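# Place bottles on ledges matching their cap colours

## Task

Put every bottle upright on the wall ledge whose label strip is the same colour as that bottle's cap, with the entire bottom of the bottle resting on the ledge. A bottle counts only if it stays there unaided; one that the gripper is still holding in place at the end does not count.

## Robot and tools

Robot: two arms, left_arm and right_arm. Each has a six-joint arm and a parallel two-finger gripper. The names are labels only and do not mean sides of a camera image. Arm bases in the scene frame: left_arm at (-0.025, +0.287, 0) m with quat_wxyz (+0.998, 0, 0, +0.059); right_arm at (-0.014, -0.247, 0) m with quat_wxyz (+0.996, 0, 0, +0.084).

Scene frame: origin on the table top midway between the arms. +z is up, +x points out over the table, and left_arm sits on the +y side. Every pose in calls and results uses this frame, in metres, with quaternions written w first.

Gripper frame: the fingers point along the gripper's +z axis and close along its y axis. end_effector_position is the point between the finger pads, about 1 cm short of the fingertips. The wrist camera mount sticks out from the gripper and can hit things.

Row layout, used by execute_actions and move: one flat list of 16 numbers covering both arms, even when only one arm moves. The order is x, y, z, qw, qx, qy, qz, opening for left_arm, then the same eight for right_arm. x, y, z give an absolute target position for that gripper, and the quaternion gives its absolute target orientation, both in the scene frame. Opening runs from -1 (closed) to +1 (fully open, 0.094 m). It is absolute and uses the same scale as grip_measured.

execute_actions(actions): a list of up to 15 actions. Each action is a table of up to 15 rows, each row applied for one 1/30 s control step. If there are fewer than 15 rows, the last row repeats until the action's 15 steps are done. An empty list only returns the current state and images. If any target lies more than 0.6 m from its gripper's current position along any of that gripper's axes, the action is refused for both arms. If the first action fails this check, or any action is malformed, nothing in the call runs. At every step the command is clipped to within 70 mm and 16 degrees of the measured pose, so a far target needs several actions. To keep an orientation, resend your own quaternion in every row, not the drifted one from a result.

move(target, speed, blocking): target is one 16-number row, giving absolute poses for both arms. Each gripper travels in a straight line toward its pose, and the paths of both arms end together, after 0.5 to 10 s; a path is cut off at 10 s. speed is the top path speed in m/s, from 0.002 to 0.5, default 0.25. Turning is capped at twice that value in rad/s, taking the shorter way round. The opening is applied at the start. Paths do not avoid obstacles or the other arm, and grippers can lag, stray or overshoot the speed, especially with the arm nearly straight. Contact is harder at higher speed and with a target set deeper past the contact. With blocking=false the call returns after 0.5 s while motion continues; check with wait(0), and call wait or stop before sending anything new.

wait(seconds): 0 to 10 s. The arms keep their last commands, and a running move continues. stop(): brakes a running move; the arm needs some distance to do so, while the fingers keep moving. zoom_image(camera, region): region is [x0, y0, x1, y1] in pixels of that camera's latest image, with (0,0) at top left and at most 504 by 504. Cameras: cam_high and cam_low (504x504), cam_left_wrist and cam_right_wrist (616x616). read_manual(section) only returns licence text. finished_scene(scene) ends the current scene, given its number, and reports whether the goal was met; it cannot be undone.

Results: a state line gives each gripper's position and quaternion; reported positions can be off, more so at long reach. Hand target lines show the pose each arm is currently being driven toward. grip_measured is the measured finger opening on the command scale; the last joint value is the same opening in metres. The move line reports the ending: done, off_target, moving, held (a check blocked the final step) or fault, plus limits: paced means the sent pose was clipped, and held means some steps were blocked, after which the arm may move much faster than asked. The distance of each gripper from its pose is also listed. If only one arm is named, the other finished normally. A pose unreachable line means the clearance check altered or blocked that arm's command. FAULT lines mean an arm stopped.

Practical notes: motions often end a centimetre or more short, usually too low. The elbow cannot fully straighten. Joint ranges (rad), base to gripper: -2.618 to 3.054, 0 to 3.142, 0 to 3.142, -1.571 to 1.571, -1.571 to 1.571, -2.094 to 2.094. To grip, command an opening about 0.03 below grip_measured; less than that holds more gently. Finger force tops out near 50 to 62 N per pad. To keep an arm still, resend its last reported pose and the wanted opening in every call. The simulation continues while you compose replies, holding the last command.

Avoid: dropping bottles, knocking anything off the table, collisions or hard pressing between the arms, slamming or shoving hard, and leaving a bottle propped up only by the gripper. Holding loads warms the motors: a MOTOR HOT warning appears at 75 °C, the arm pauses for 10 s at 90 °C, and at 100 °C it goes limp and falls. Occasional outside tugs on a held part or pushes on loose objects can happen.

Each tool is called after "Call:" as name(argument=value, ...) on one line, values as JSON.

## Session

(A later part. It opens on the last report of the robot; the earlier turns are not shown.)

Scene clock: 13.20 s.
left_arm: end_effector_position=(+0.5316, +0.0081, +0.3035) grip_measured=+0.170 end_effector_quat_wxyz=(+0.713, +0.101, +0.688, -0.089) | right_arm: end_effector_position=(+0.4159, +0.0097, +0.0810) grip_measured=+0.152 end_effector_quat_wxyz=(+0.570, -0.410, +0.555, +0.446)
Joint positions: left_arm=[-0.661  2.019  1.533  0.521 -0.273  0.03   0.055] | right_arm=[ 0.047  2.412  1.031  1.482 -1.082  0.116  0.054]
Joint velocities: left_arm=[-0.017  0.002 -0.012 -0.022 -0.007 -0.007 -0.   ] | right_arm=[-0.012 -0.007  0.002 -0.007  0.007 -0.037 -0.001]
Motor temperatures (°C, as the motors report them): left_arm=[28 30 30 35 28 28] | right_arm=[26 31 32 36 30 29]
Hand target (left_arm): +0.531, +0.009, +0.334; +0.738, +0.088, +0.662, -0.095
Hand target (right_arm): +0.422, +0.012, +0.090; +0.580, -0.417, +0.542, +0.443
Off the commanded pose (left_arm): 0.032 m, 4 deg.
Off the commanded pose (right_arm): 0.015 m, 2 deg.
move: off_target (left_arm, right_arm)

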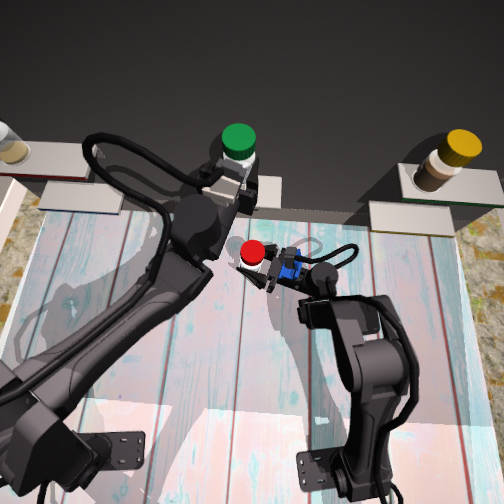

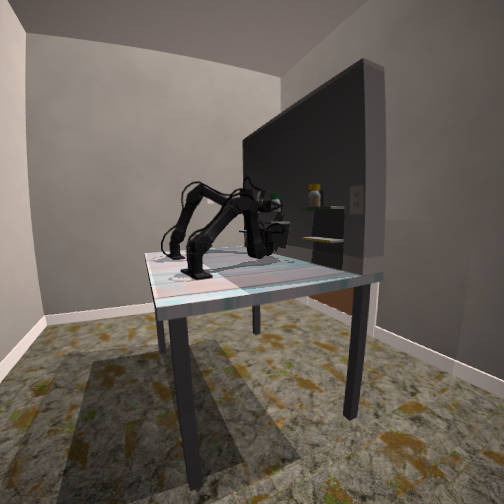

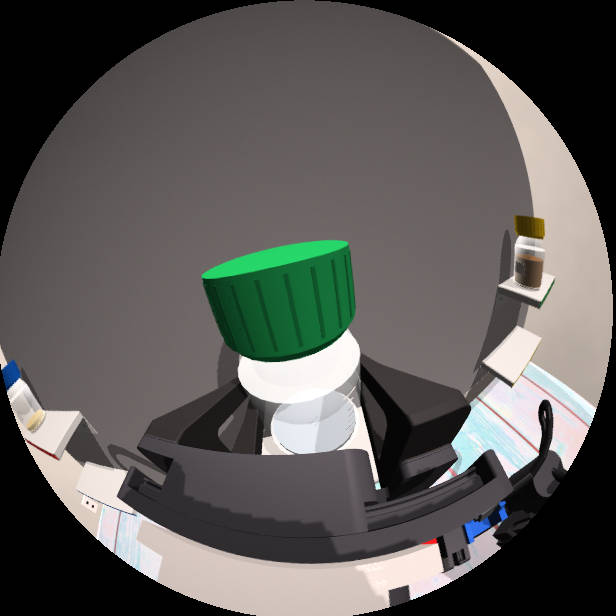

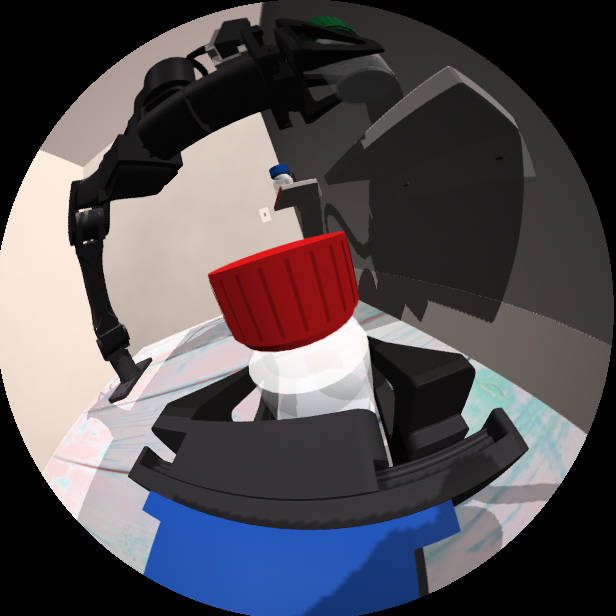

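Call:
execute_actions(actions=[[[0.536,0.008,0.332,0.736,0.087,0.664,-0.097,0.13,0.428,0.01,0.088,0.579,-0.416,0.542,0.444,0.115],[0.537,0.007,0.329,0.735,0.087,0.665,-0.097,0.13,0.428,0.01,0.086,0.578,-0.417,0.543,0.443,0.115],[0.539,0.007,0.325,0.734,0.087,0.666,-0.097,0.13,0.428,0.01,0.084,0.577,-0.418,0.544,0.442,0.115],[0.541,0.006,0.321,0.733,0.088,0.668,-0.096,0.13,0.428,0.01,0.082,0.576,-0.418,0.545,0.442,0.115],[0.543,0.006,0.317,0.732,0.088,0.669,-0.096,0.13,0.428,0.01,0.08,0.575,-0.419,0.546,0.441,0.115],[0.545,0.005,0.313,0.731,0.088,0.67,-0.096,0.13,0.428,0.01,0.078,0.574,-0.42,0.547,0.44,0.115],[0.546,0.005,0.309,0.73,0.088,0.671,-0.096,0.13,0.428,0.01,0.076,0.573,-0.421,0.548,0.439,0.115],[0.547,0.004,0.305,0.729,0.088,0.672,-0.096,0.13,0.428,0.01,0.074,0.572,-0.422,0.549,0.438,0.115],[0.548,0.004,0.301,0.728,0.089,0.673,-0.096,0.13,0.428,0.01,0.072,0.571,-0.422,0.55,0.438,0.115],[0.549,0.003,0.298,0.727,0.089,0.674,-0.095,0.13,0.428,0.01,0.07,0.57,-0.423,0.551,0.437,0.115],[0.549,0.003,0.295,0.726,0.089,0.675,-0.095,0.13,0.428,0.01,0.068,0.569,-0.424,0.552,0.436,0.115],[0.549,0.003,0.292,0.725,0.089,0.676,-0.095,0.13,0.428,0.01,0.066,0.568,-0.425,0.553,0.435,0.115],[0.549,0.003,0.289,0.725,0.089,0.676,-0.095,0.13,0.428,0.01,0.064,0.567,-0.426,0.554,0.434,0.115],[0.549,0.003,0.287,0.725,0.089,0.676,-0.095,0.13,0.428,0.01,0.0625,0.566,-0.426,0.555,0.434,0.115],[0.549,0.003,0.285,0.725,0.089,0.676,-0.095,0.13,0.428,0.01,0.061,0.566,-0.426,0.556,0.434,0.115]],[[0.549,0.003,0.283,0.725,0.089,0.676,-0.095,0.13,0.428,0.01,0.0595,0.566,-0.426,0.556,0.434,0.115],[0.549,0.003,0.281,0.724,0.089,0.677,-0.095,0.13,0.428,0.01,0.058,0.566,-0.426,0.556,0.434,0.115],[0.549,0.003,0.279,0.723,0.089,0.678,-0.095,0.13,0.428,0.01,0.0565,0.565,-0.427,0.557,0.433,0.115],[0.549,0.003,0.277,0.722,0.089,0.679,-0.095,0.13,0.428,0.01,0.055,0.565,-0.427,0.557,0.433,0.115],[0.549,0.003,0.275,0.721,0.09,0.68,-0.095,0.13,0.428,0.01,0.054,0.564,-0.428,0.558,0.432,0.115],[0.549,0.003,0.273,0.72,0.09,0.682,-0.095,0.13,0.428,0.01,0.053,0.564,-0.428,0.558,0.432,0.115],[0.549,0.003,0.271,0.718,0.09,0.684,-0.094,0.13,0.428,0.01,0.052,0.563,-0.429,0.559,0.431,0.115],[0.549,0.003,0.269,0.716,0.09,0.686,-0.094,0.13,0.428,0.01,0.051,0.563,-0.429,0.559,0.431,0.115],[0.549,0.003,0.267,0.714,0.091,0.688,-0.094,0.13,0.428,0.01,0.05,0.562,-0.43,0.56,0.43,0.115],[0.549,0.003,0.265,0.712,0.091,0.69,-0.094,0.13,0.428,0.01,0.049,0.562,-0.43,0.56,0.43,0.115],[0.549,0.003,0.263,0.71,0.091,0.692,-0.093,0.13,0.428,0.01,0.048,0.561,-0.43,0.561,0.43,0.115],[0.549,0.003,0.261,0.708,0.091,0.694,-0.093,0.13,0.428,0.01,0.047,0.561,-0.43,0.561,0.43,0.115],[0.549,0.003,0.259,0.706,0.092,0.696,-0.093,0.13,0.428,0.01,0.046,0.561,-0.43,0.561,0.43,0.115],[0.549,0.003,0.257,0.704,0.092,0.698,-0.092,0.13,0.428,0.01,0.045,0.561,-0.43,0.561,0.43,0.115],[0.549,0.003,0.255,0.703,0.092,0.699,-0.092,0.13,0.428,0.01,0.045,0.561,-0.43,0.561,0.43,0.115]]])

Call:
execute_actions(actions=[])

Scene clock: 15.07 s.
left_arm: end_effector_position=(+0.5474, -0.0012, +0.2495) grip_measured=+0.170 end_effector_quat_wxyz=(+0.694, +0.104, +0.707, -0.085) | right_arm: end_effector_position=(+0.4183, +0.0112, +0.0412) grip_measured=+0.152 end_effector_quat_wxyz=(+0.550, -0.422, +0.572, +0.438)
Joint positions: left_arm=[-0.661  2.133  1.54   0.571 -0.274  0.018  0.055] | right_arm=[ 0.047  2.491  1.068  1.397 -1.093  0.015  0.054]
Joint velocities: left_arm=[ 0.007 -0.017 -0.037  0.022  0.007 -0.095 -0.   ] | right_arm=[ 0.002  0.061  0.125 -0.037 -0.022 -0.066 -0.   ]
Motor temperatures (°C, as the motors report them): left_arm=[28 31 30 35 28 28] | right_arm=[26 32 32 36 30 29]
Hand target (left_arm): +0.549, +0.003, +0.255; +0.703, +0.092, +0.699, -0.092
Hand target (right_arm): +0.427, +0.010, +0.045; +0.561, -0.430, +0.561, +0.430
Off the commanded pose (left_arm): 0.007 m, 2 deg.
Off the commanded pose (right_arm): 0.011 m, 2 deg.

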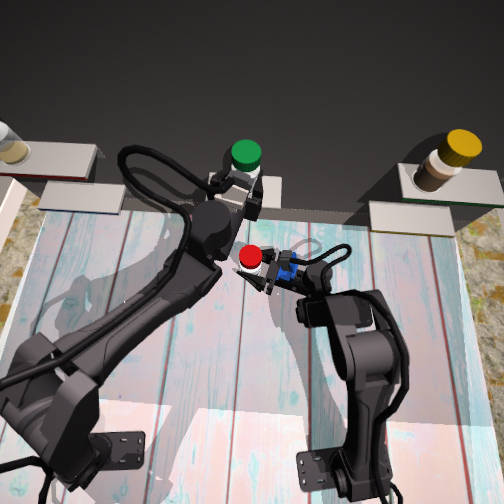

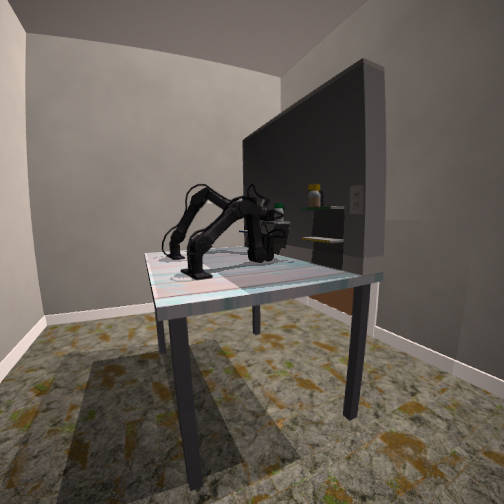

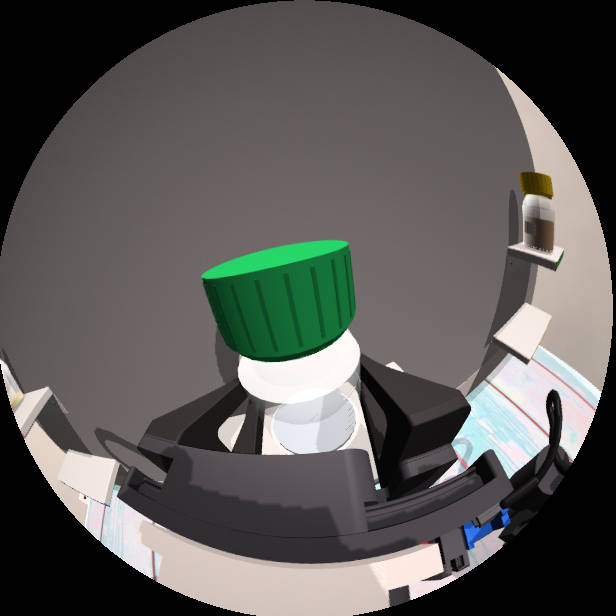

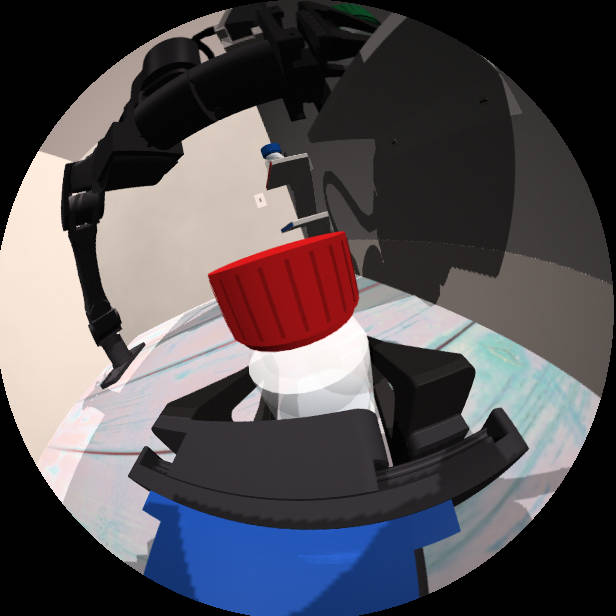

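Scene clock: 15.07 s.
left_arm: end_effector_position=(+0.5474, -0.0012, +0.2495) grip_measured=+0.170 end_effector_quat_wxyz=(+0.694, +0.104, +0.707, -0.085) | right_arm: end_effector_position=(+0.4183, +0.0112, +0.0412) grip_measured=+0.152 end_effector_quat_wxyz=(+0.550, -0.422, +0.572, +0.438)
Joint positions: left_arm=[-0.661  2.133  1.54   0.571 -0.274  0.018  0.055] | right_arm=[ 0.047  2.491  1.068  1.397 -1.093  0.015  0.054]
Joint velocities: left_arm=[ 0.007 -0.017 -0.037  0.022  0.007 -0.095 -0.   ] | right_arm=[ 0.002  0.061  0.125 -0.037 -0.022 -0.066 -0.   ]
Motor temperatures (°C, as the motors report them): left_arm=[28 31 30 35 28 28] | right_arm=[26 32 32 36 30 29]
Hand target (left_arm): +0.549, +0.003, +0.255; +0.703, +0.092, +0.699, -0.092
Hand target (right_arm): +0.427, +0.010, +0.045; +0.561, -0.430, +0.561, +0.430
Off the commanded pose (left_arm): 0.007 m, 2 deg.
Off the commanded pose (right_arm): 0.011 m, 2 deg.

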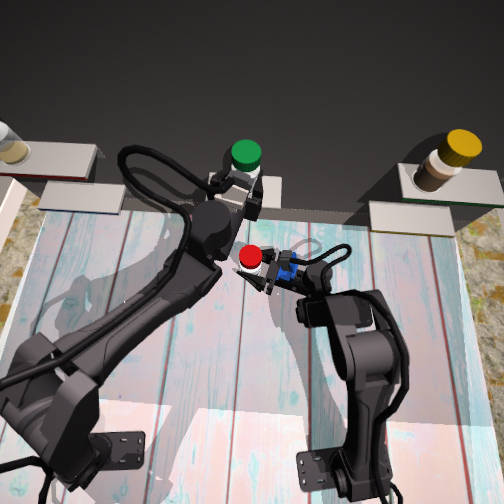

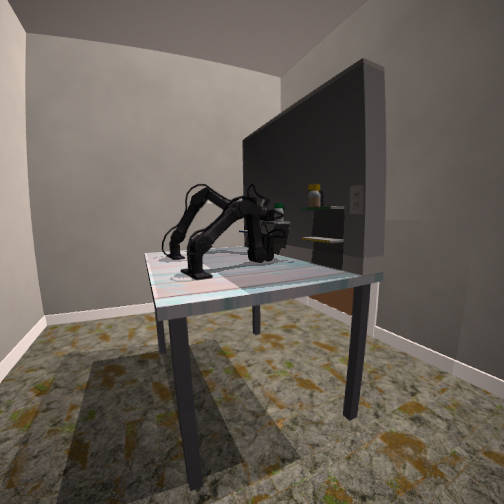

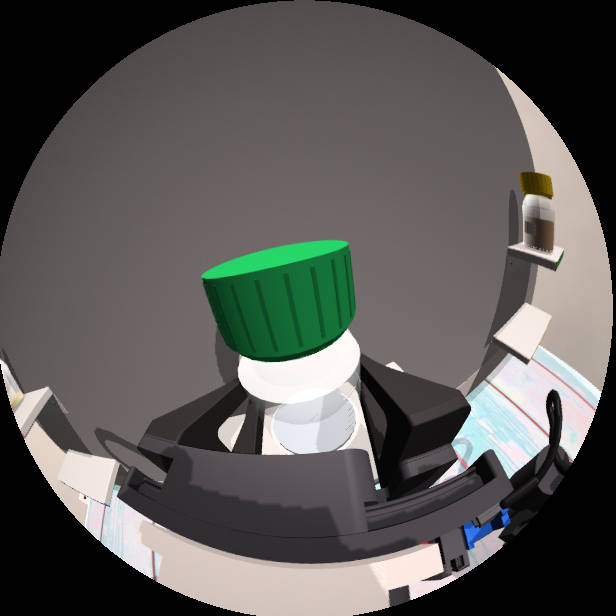

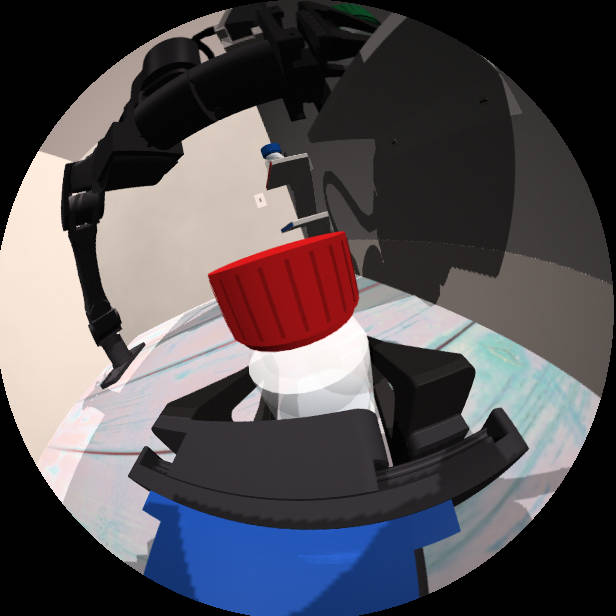

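Call:
execute_actions(actions=[[[0.549,0.001,0.255,0.703,0.092,0.699,-0.092,0.13,0.424,0.01,0.043,0.561,-0.43,0.561,0.43,0.115],[0.549,0.001,0.255,0.703,0.092,0.699,-0.092,0.13,0.424,0.01,0.042,0.561,-0.43,0.561,0.43,0.115],[0.549,0.001,0.255,0.703,0.092,0.699,-0.092,0.4,0.424,0.01,0.042,0.561,-0.43,0.561,0.43,0.4],[0.549,0.001,0.255,0.703,0.092,0.699,-0.092,1,0.424,0.01,0.043,0.561,-0.43,0.561,0.43,1],[0.549,0.001,0.255,0.703,0.092,0.699,-0.092,1,0.424,0.01,0.044,0.561,-0.43,0.561,0.43,1],[0.549,0.001,0.255,0.703,0.092,0.699,-0.092,1,0.424,0.01,0.045,0.561,-0.43,0.561,0.43,1],[0.549,0.001,0.255,0.703,0.092,0.699,-0.092,1,0.424,0.01,0.045,0.561,-0.43,0.561,0.43,1],[0.549,0.001,0.255,0.703,0.092,0.699,-0.092,1,0.424,0.01,0.045,0.561,-0.43,0.561,0.43,1],[0.549,0.001,0.256,0.703,0.092,0.699,-0.092,1,0.424,0.01,0.046,0.561,-0.43,0.561,0.43,1],[0.546,0.002,0.257,0.703,0.092,0.699,-0.092,1,0.423,0.007,0.047,0.561,-0.43,0.561,0.43,1],[0.542,0.003,0.258,0.703,0.092,0.699,-0.092,1,0.422,0.003,0.048,0.561,-0.43,0.561,0.43,1],[0.538,0.004,0.259,0.703,0.092,0.699,-0.092,1,0.421,-0.001,0.049,0.561,-0.43,0.561,0.43,1],[0.533,0.005,0.26,0.703,0.092,0.699,-0.092,1,0.42,-0.006,0.05,0.561,-0.43,0.561,0.43,1],[0.528,0.007,0.261,0.703,0.092,0.699,-0.092,1,0.418,-0.011,0.051,0.561,-0.43,0.561,0.43,1],[0.523,0.008,0.262,0.703,0.092,0.699,-0.092,1,0.417,-0.016,0.052,0.561,-0.43,0.561,0.43,1]],[[0.518,0.009,0.262,0.703,0.092,0.699,-0.092,1,0.416,-0.021,0.053,0.561,-0.43,0.561,0.43,1],[0.513,0.011,0.262,0.703,0.092,0.699,-0.092,1,0.414,-0.026,0.054,0.561,-0.43,0.561,0.43,1],[0.508,0.012,0.262,0.703,0.092,0.699,-0.092,1,0.413,-0.031,0.055,0.561,-0.43,0.561,0.43,1],[0.503,0.013,0.262,0.703,0.092,0.699,-0.092,1,0.412,-0.036,0.055,0.561,-0.43,0.561,0.43,1],[0.498,0.015,0.262,0.703,0.092,0.699,-0.092,1,0.41,-0.041,0.055,0.561,-0.43,0.561,0.43,1],[0.493,0.016,0.262,0.703,0.092,0.699,-0.092,1,0.409,-0.046,0.055,0.561,-0.43,0.561,0.43,1],[0.488,0.017,0.262,0.703,0.092,0.699,-0.092,1,0.408,-0.051,0.055,0.561,-0.43,0.561,0.43,1],[0.483,0.019,0.262,0.703,0.092,0.699,-0.092,1,0.406,-0.056,0.055,0.561,-0.43,0.561,0.43,1],[0.478,0.02,0.262,0.703,0.092,0.699,-0.092,1,0.405,-0.061,0.055,0.561,-0.43,0.561,0.43,1],[0.473,0.022,0.262,0.703,0.092,0.699,-0.092,1,0.404,-0.066,0.055,0.561,-0.43,0.561,0.43,1],[0.469,0.024,0.262,0.703,0.092,0.699,-0.092,1,0.403,-0.071,0.056,0.561,-0.43,0.561,0.43,1],[0.465,0.027,0.262,0.703,0.092,0.699,-0.092,1,0.402,-0.076,0.058,0.561,-0.43,0.561,0.43,1],[0.462,0.03,0.262,0.703,0.092,0.699,-0.092,1,0.402,-0.08,0.06,0.561,-0.43,0.561,0.43,1]]])

Call:
move(target=[0.39,0.11,0.06,0.561,0.43,0.561,-0.43,1,0.45,-0.10,0.26,0.701,-0.092,0.701,0.092,1], speed=0.35)

Call:
move(target=[0.403,0.055,0.052,0.561,0.43,0.561,-0.43,1,0.478,-0.006,0.256,0.701,-0.092,0.701,0.092,1], speed=0.25)

Scene clock: 16.67 s.
left_arm: end_effector_position=(+0.4697, +0.0258, +0.2436) grip_measured=+1.000 end_effector_quat_wxyz=(+0.687, +0.106, +0.714, -0.084) | right_arm: end_effector_position=(+0.4153, -0.0787, +0.0565) grip_measured=+1.000 end_effector_quat_wxyz=(+0.570, -0.420, +0.568, +0.421)
Joint positions: left_arm=[-0.704  1.856  1.13   0.681 -0.317  0.012  0.094] | right_arm=[-0.178  2.425  0.97   1.464 -1.281  0.008  0.094]
Joint velocities: left_arm=[-0.022 -0.261 -0.252  0.081 -0.007 -0.022  0.   ] | right_arm=[-0.247 -0.095 -0.066 -0.022 -0.3   -0.022  0.   ]
Motor temperatures (°C, as the motors report them): left_arm=[28 31 30 36 28 28] | right_arm=[26 32 32 36 30 29]
Hand target (left_arm): +0.463, +0.030, +0.262; +0.703, +0.092, +0.699, -0.092
Hand target (right_arm): +0.404, -0.080, +0.060; +0.562, -0.429, +0.561, +0.431
Off the commanded pose (left_arm): 0.020 m, 3 deg.
Off the commanded pose (right_arm): 0.014 m, 2 deg.

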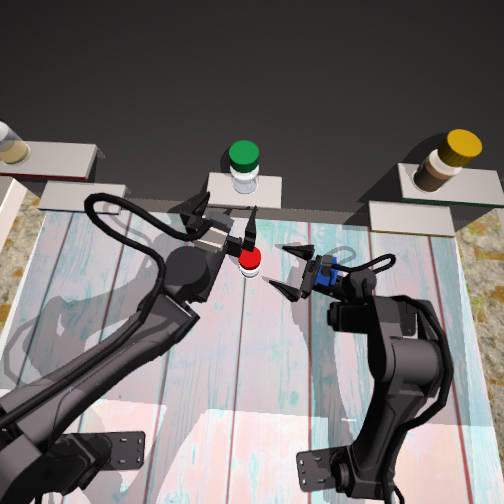

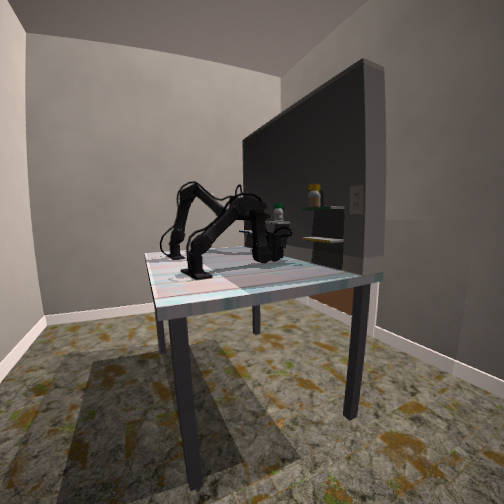

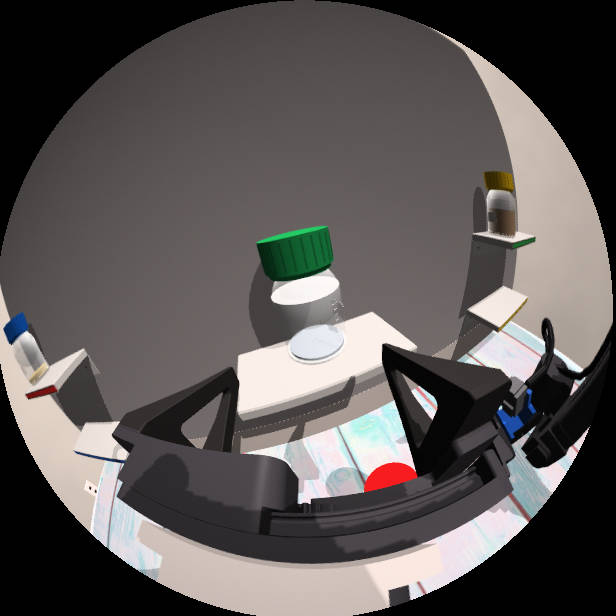

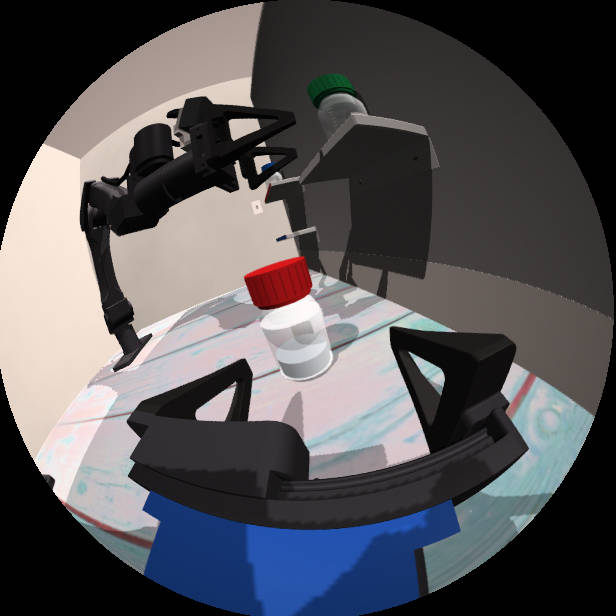

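Scene clock: 18.97 s.
left_arm: end_effector_position=(+0.3840, +0.1111, +0.0595) grip_measured=+1.000 end_effector_quat_wxyz=(+0.562, +0.426, +0.563, -0.430) | right_arm: end_effector_position=(+0.4480, -0.1028, +0.2486) grip_measured=+1.000 end_effector_quat_wxyz=(+0.696, -0.093, +0.706, +0.092)
Joint positions: left_arm=[-0.132  2.393  0.896  1.507  1.286 -0.016  0.094] | right_arm=[0.152 1.571 0.788 0.769 0.059 0.002 0.094]
Joint velocities: left_arm=[-0.012  0.012  0.002  0.11  -0.007 -0.022  0.   ] | right_arm=[-0.007  0.002 -0.012 -0.037  0.066  0.095  0.   ]
Motor temperatures (°C, as the motors report them): left_arm=[28 31 30 36 28 28] | right_arm=[26 32 32 36 30 29]
Hand target (left_arm): +0.388, +0.111, +0.061; +0.565, +0.429, +0.558, -0.431
Hand target (right_arm): +0.450, -0.100, +0.260; +0.701, -0.094, +0.702, +0.090
Off the commanded pose (left_arm): 0.006 m, 1 deg.
Off the commanded pose (right_arm): 0.012 m, 1 deg.
move: off_target (right_arm)

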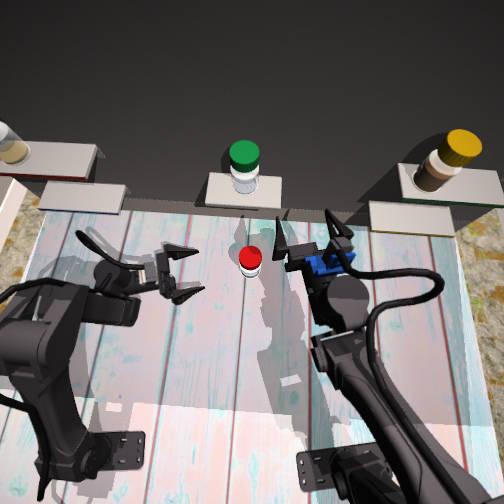

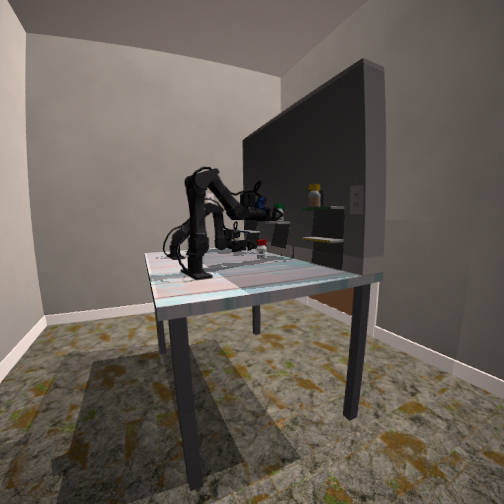

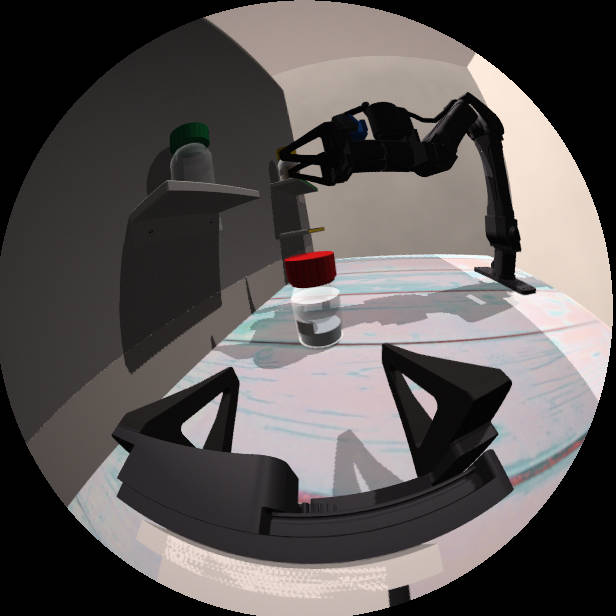

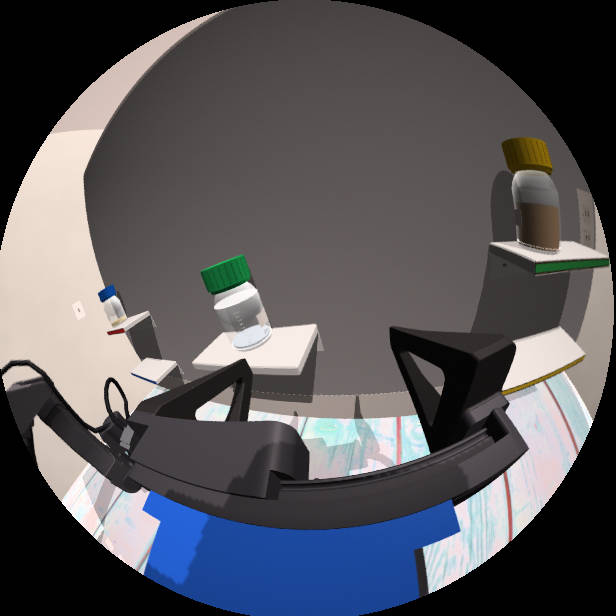

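Scene clock: 19.97 s.
left_arm: end_effector_position=(+0.3963, +0.0565, +0.0522) grip_measured=+1.000 end_effector_quat_wxyz=(+0.557, +0.429, +0.563, -0.435) | right_arm: end_effector_position=(+0.4710, -0.0058, +0.2533) grip_measured=+1.000 end_effector_quat_wxyz=(+0.703, -0.095, +0.698, +0.098)
Joint positions: left_arm=[-0.274  2.44   0.989  1.444  1.158 -0.006  0.094] | right_arm=[0.379 1.794 1.038 0.763 0.275 0.002 0.094]
Joint velocities: left_arm=[-0.002 -0.007 -0.002  0.051 -0.051  0.022  0.   ] | right_arm=[-0.027 -0.017 -0.017 -0.066 -0.037 -0.022  0.   ]
Motor temperatures (°C, as the motors report them): left_arm=[28 31 30 36 28 28] | right_arm=[26 32 33 36 30 29]
Hand target (left_arm): +0.403, +0.055, +0.052; +0.561, +0.430, +0.561, -0.430
Hand target (right_arm): +0.476, -0.005, +0.256; +0.702, -0.093, +0.701, +0.091
Off the commanded pose (left_arm): 0.007 m, 1 deg.
Off the commanded pose (right_arm): 0.007 m, 1 deg.
move: done

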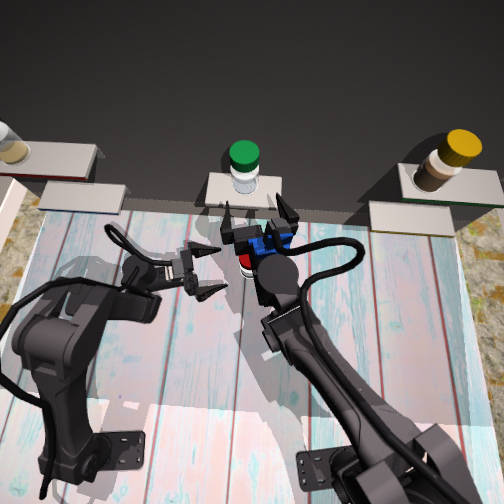

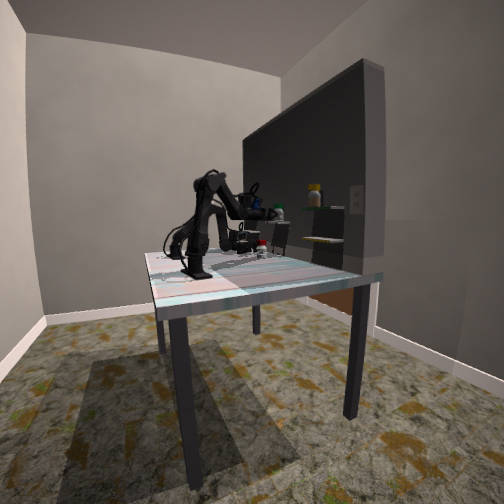

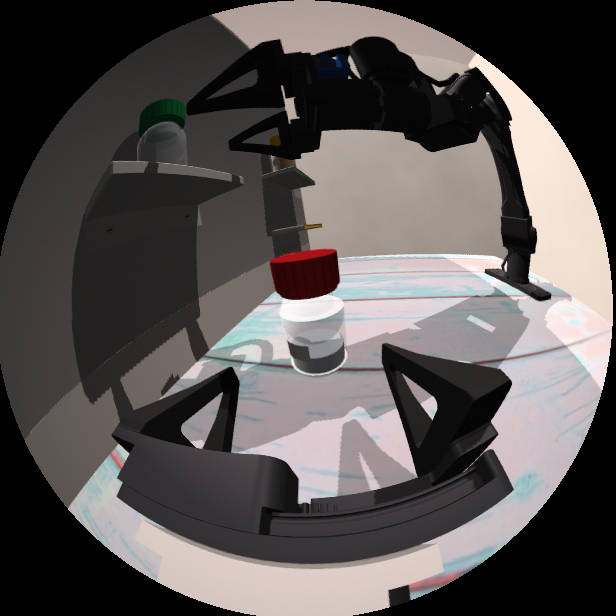

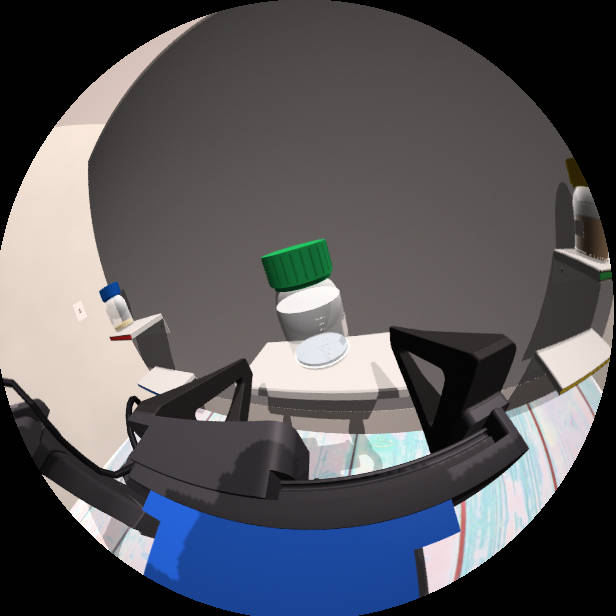

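Call:
move(target=[0.42,-0.03,0.047,0.561,0.43,0.561,-0.43,1,0.552,0.019,0.253,0.701,-0.092,0.701,0.092,1], speed=0.15)

Scene clock: 21.30 s.
left_arm: end_effector_position=(+0.4132, -0.0279, +0.0451) grip_measured=+1.000 end_effector_quat_wxyz=(+0.555, +0.430, +0.565, -0.435) | right_arm: end_effector_position=(+0.5448, +0.0202, +0.2526) grip_measured=+1.000 end_effector_quat_wxyz=(+0.706, -0.089, +0.696, +0.094)
Joint positions: left_arm=[-0.468  2.52   1.176  1.332  0.965 -0.005  0.094] | right_arm=[0.348 2.063 1.405 0.673 0.258 0.002 0.094]
Joint velocities: left_arm=[ 0.002 -0.012  0.007 -0.022 -0.125 -0.066  0.   ] | right_arm=[ 0.002 -0.027 -0.002  0.081 -0.051 -0.066  0.   ]
Motor temperatures (°C, as the motors report them): left_arm=[28 31 30 36 28 28] | right_arm=[26 32 33 36 30 29]
Hand target (left_arm): +0.419, -0.030, +0.047; +0.561, +0.430, +0.562, -0.430
Hand target (right_arm): +0.551, +0.020, +0.253; +0.701, -0.092, +0.701, +0.092
Off the commanded pose (left_arm): 0.007 m, 1 deg.
Off the commanded pose (right_arm): 0.007 m, 1 deg.
move: done

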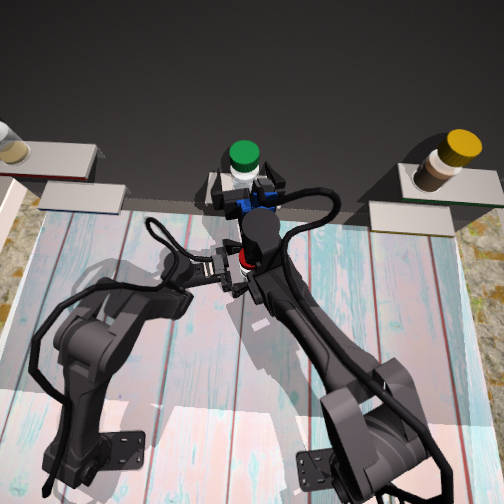

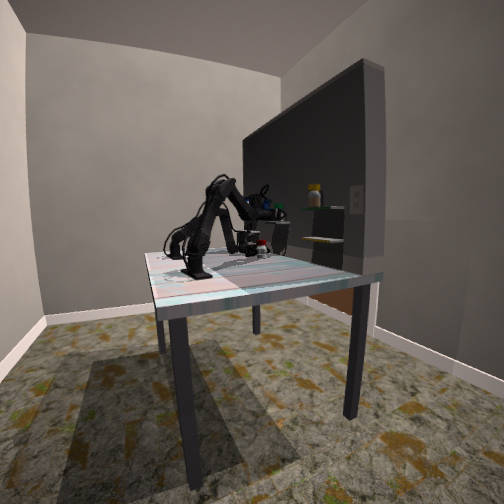

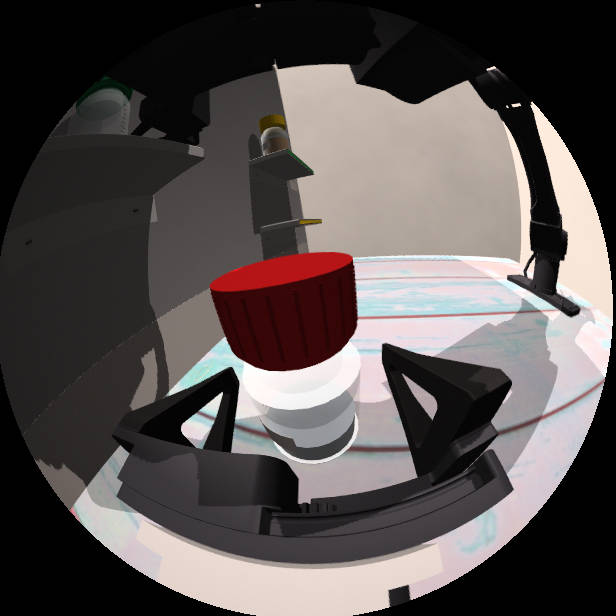

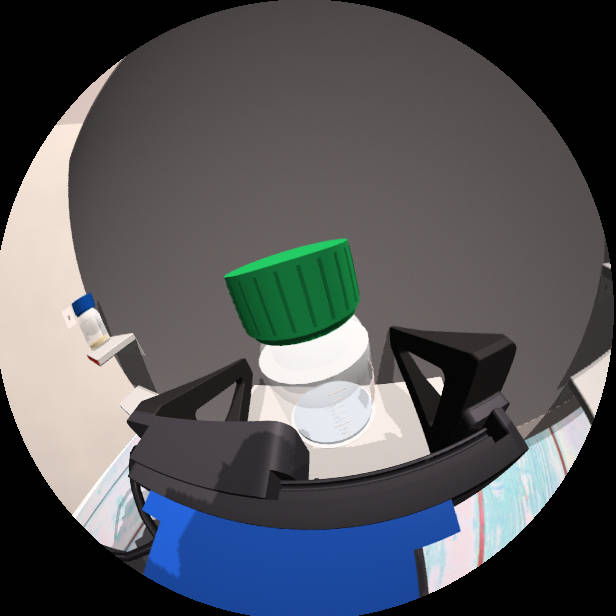

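Call:
execute_actions(actions=[[[0.418,-0.03,0.047,0.561,0.43,0.561,-0.43,0.13,0.551,0.018,0.253,0.701,-0.092,0.701,0.092,0.115],[0.418,-0.03,0.047,0.561,0.43,0.561,-0.43,0.13,0.551,0.018,0.253,0.701,-0.092,0.701,0.092,0.115],[0.418,-0.03,0.047,0.561,0.43,0.561,-0.43,0.13,0.551,0.018,0.253,0.701,-0.092,0.701,0.092,0.115],[0.418,-0.03,0.047,0.561,0.43,0.561,-0.43,0.13,0.551,0.018,0.253,0.701,-0.092,0.701,0.092,0.115],[0.418,-0.03,0.047,0.561,0.43,0.561,-0.43,0.13,0.551,0.018,0.253,0.701,-0.092,0.701,0.092,0.115],[0.418,-0.03,0.047,0.561,0.43,0.561,-0.43,0.13,0.551,0.018,0.253,0.701,-0.092,0.701,0.092,0.115],[0.418,-0.03,0.047,0.561,0.43,0.561,-0.43,0.13,0.551,0.018,0.253,0.701,-0.092,0.701,0.092,0.115],[0.418,-0.03,0.047,0.561,0.43,0.561,-0.43,0.13,0.551,0.018,0.253,0.701,-0.092,0.701,0.092,0.115],[0.418,-0.03,0.047,0.561,0.43,0.561,-0.43,0.13,0.551,0.018,0.253,0.701,-0.092,0.701,0.092,0.115],[0.418,-0.03,0.047,0.561,0.43,0.561,-0.43,0.13,0.551,0.018,0.253,0.701,-0.092,0.701,0.092,0.115],[0.418,-0.03,0.049,0.562,0.429,0.56,-0.431,0.13,0.55,0.018,0.257,0.704,-0.092,0.698,0.092,0.115],[0.418,-0.03,0.052,0.564,0.428,0.558,-0.432,0.13,0.55,0.018,0.261,0.707,-0.091,0.695,0.093,0.115],[0.418,-0.03,0.055,0.566,0.426,0.556,-0.434,0.13,0.549,0.018,0.265,0.71,-0.091,0.692,0.093,0.115],[0.418,-0.03,0.058,0.568,0.425,0.554,-0.435,0.13,0.549,0.018,0.269,0.713,-0.091,0.689,0.094,0.115],[0.418,-0.03,0.061,0.57,0.423,0.552,-0.437,0.13,0.548,0.018,0.273,0.716,-0.09,0.686,0.094,0.115]],[[0.418,-0.03,0.064,0.571,0.422,0.55,-0.438,0.13,0.548,0.018,0.277,0.719,-0.09,0.683,0.094,0.115],[0.418,-0.03,0.067,0.572,0.421,0.549,-0.439,0.13,0.547,0.018,0.281,0.722,-0.089,0.68,0.095,0.115],[0.418,-0.03,0.07,0.573,0.42,0.548,-0.44,0.13,0.547,0.018,0.285,0.725,-0.089,0.676,0.095,0.115],[0.418,-0.03,0.073,0.574,0.42,0.547,-0.44,0.13,0.546,0.018,0.289,0.728,-0.089,0.673,0.096,0.115],[0.418,-0.03,0.076,0.575,0.419,0.546,-0.441,0.13,0.545,0.018,0.293,0.731,-0.088,0.67,0.096,0.115],[0.418,-0.03,0.079,0.575,0.419,0.546,-0.441,0.13,0.544,0.018,0.297,0.731,-0.088,0.67,0.096,0.115],[0.418,-0.028,0.082,0.575,0.419,0.546,-0.441,0.13,0.543,0.018,0.301,0.731,-0.088,0.67,0.096,0.115],[0.418,-0.025,0.085,0.575,0.419,0.546,-0.441,0.13,0.542,0.017,0.305,0.731,-0.088,0.67,0.096,0.115],[0.417,-0.021,0.088,0.575,0.419,0.546,-0.441,0.13,0.54,0.016,0.309,0.731,-0.088,0.67,0.096,0.115],[0.416,-0.016,0.091,0.575,0.419,0.546,-0.441,0.13,0.538,0.014,0.313,0.731,-0.088,0.67,0.096,0.115],[0.415,-0.011,0.094,0.575,0.419,0.546,-0.441,0.13,0.536,0.011,0.317,0.731,-0.088,0.67,0.096,0.115],[0.414,-0.006,0.097,0.575,0.419,0.546,-0.441,0.13,0.534,0.008,0.321,0.731,-0.088,0.67,0.096,0.115],[0.413,-0.001,0.1,0.575,0.419,0.546,-0.441,0.13,0.532,0.004,0.325,0.731,-0.088,0.67,0.096,0.115],[0.412,0.004,0.103,0.575,0.419,0.546,-0.441,0.13,0.53,0.0,0.329,0.731,-0.088,0.67,0.096,0.115],[0.411,0.009,0.106,0.575,0.419,0.546,-0.441,0.13,0.528,-0.004,0.333,0.731,-0.088,0.67,0.096,0.115]]])

Scene clock: 22.93 s.
left_arm: end_effector_position=(+0.4136, -0.0088, +0.0763) grip_measured=+0.174 end_effector_quat_wxyz=(+0.558, +0.415, +0.566, -0.443) | right_arm: end_effector_position=(+0.5332, +0.0113, +0.2897) grip_measured=+0.160 end_effector_quat_wxyz=(+0.710, -0.095, +0.692, +0.092)
Joint positions: left_arm=[-0.426  2.423  1.117  1.333  0.996 -0.062  0.055] | right_arm=[ 0.341  1.963  1.405  0.582  0.244 -0.013  0.055]
Joint velocities: left_arm=[ 0.335 -0.476 -0.359  0.007  0.271 -0.095  0.   ] | right_arm=[-0.11  -0.491 -0.002 -0.3   -0.168  0.037 -0.   ]
Motor temperatures (°C, as the motors report them): left_arm=[28 32 30 36 28 28] | right_arm=[26 33 33 36 30 29]
Hand target (left_arm): +0.413, +0.006, +0.103; +0.575, +0.420, +0.547, -0.440
Hand target (right_arm): +0.528, -0.004, +0.332; +0.732, -0.088, +0.669, +0.095
Off the commanded pose (left_arm): 0.035 m, 3 deg.
Off the commanded pose (right_arm): 0.046 m, 4 deg.

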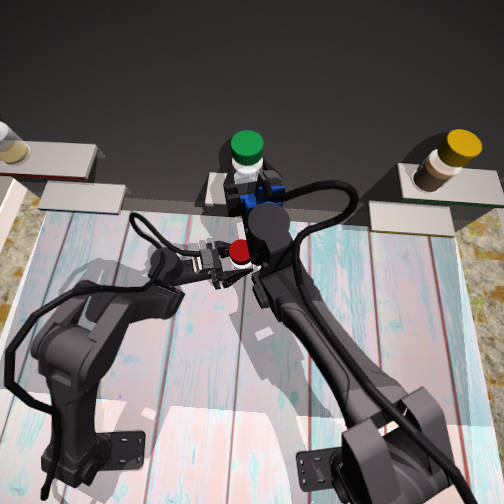

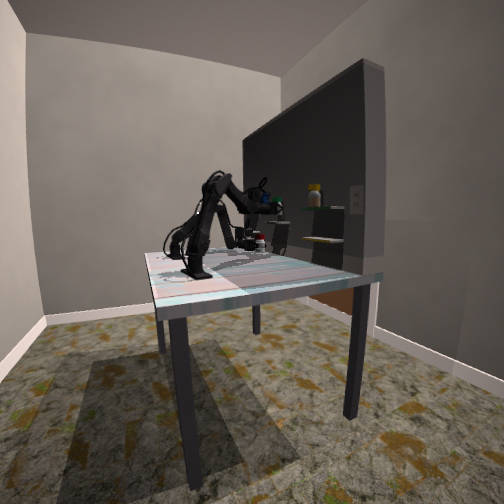

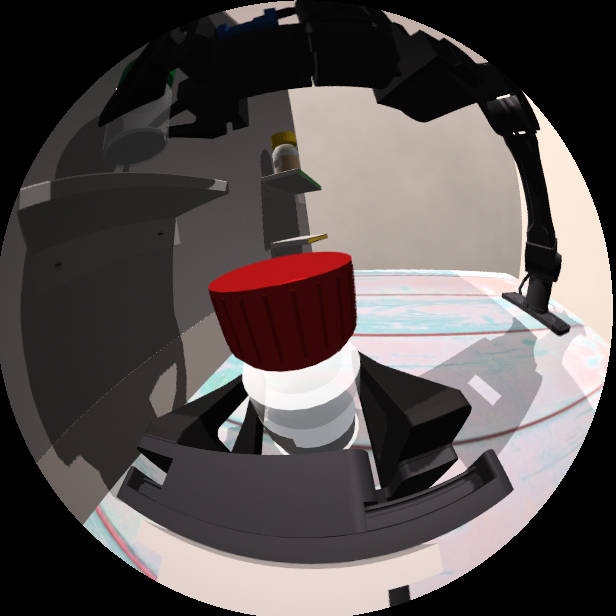

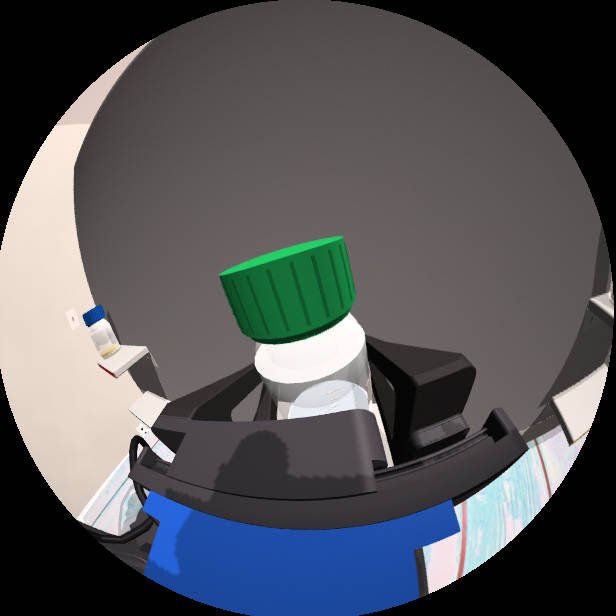

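Call:
move(target=[0.45,0.352,0.392,0.743,0,0.669,0,0.13,0.43,-0.434,0.395,0.743,0,0.669,0,0.115], speed=0.3)

Scene clock: 26.07 s.
left_arm: end_effector_position=(+0.4595, +0.3464, +0.3518) grip_measured=+0.174 end_effector_quat_wxyz=(+0.706, -0.003, +0.708, -0.011) | right_arm: end_effector_position=(+0.4363, -0.4391, +0.3756) grip_measured=+0.160 end_effector_quat_wxyz=(+0.730, +0.016, +0.683, +0.007)
Joint positions: left_arm=[ 0.077  1.463  1.11   0.35   0.207 -0.019  0.055] | right_arm=[-0.78   1.538  1.201  0.416 -0.596  0.077  0.055]
Joint velocities: left_arm=[ 0.002  0.017  0.002  0.066  0.007 -0.007  0.   ] | right_arm=[-0.007 -0.012 -0.007  0.051 -0.037  0.081 -0.001]
Motor temperatures (°C, as the motors report them): left_arm=[28 32 30 36 28 28] | right_arm=[26 33 34 37 30 29]
Hand target (left_arm): +0.453, +0.349, +0.390; +0.739, +0.002, +0.674, +0.003
Hand target (right_arm): +0.436, -0.437, +0.396; +0.743, +0.004, +0.669, +0.003
Off the commanded pose (left_arm): 0.042 m, 6 deg.
Off the commanded pose (right_arm): 0.021 m, 3 deg.
move: off_target (left_arm, right_arm)

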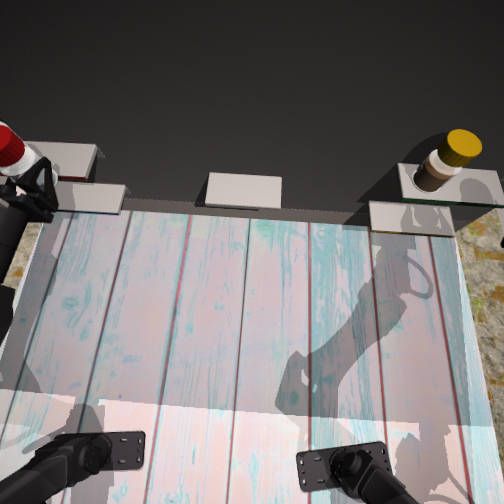

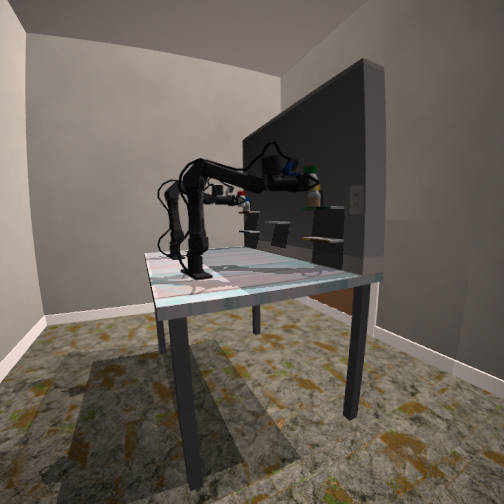

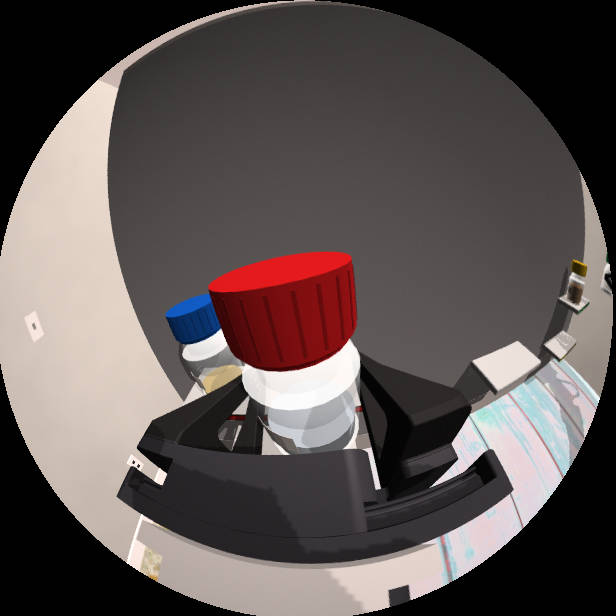

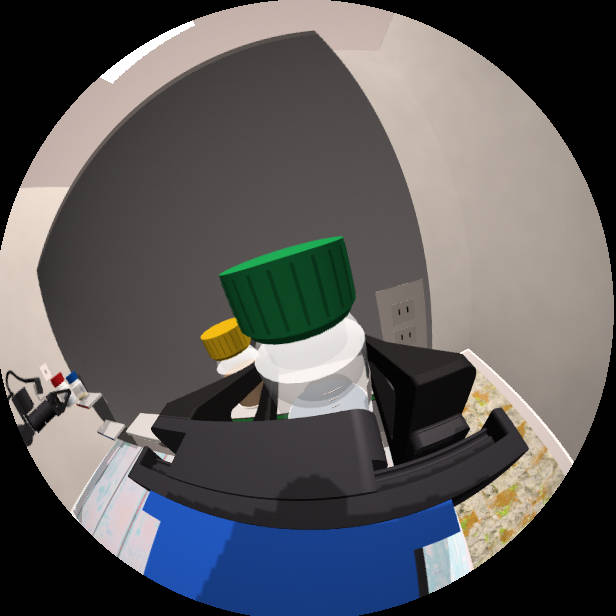

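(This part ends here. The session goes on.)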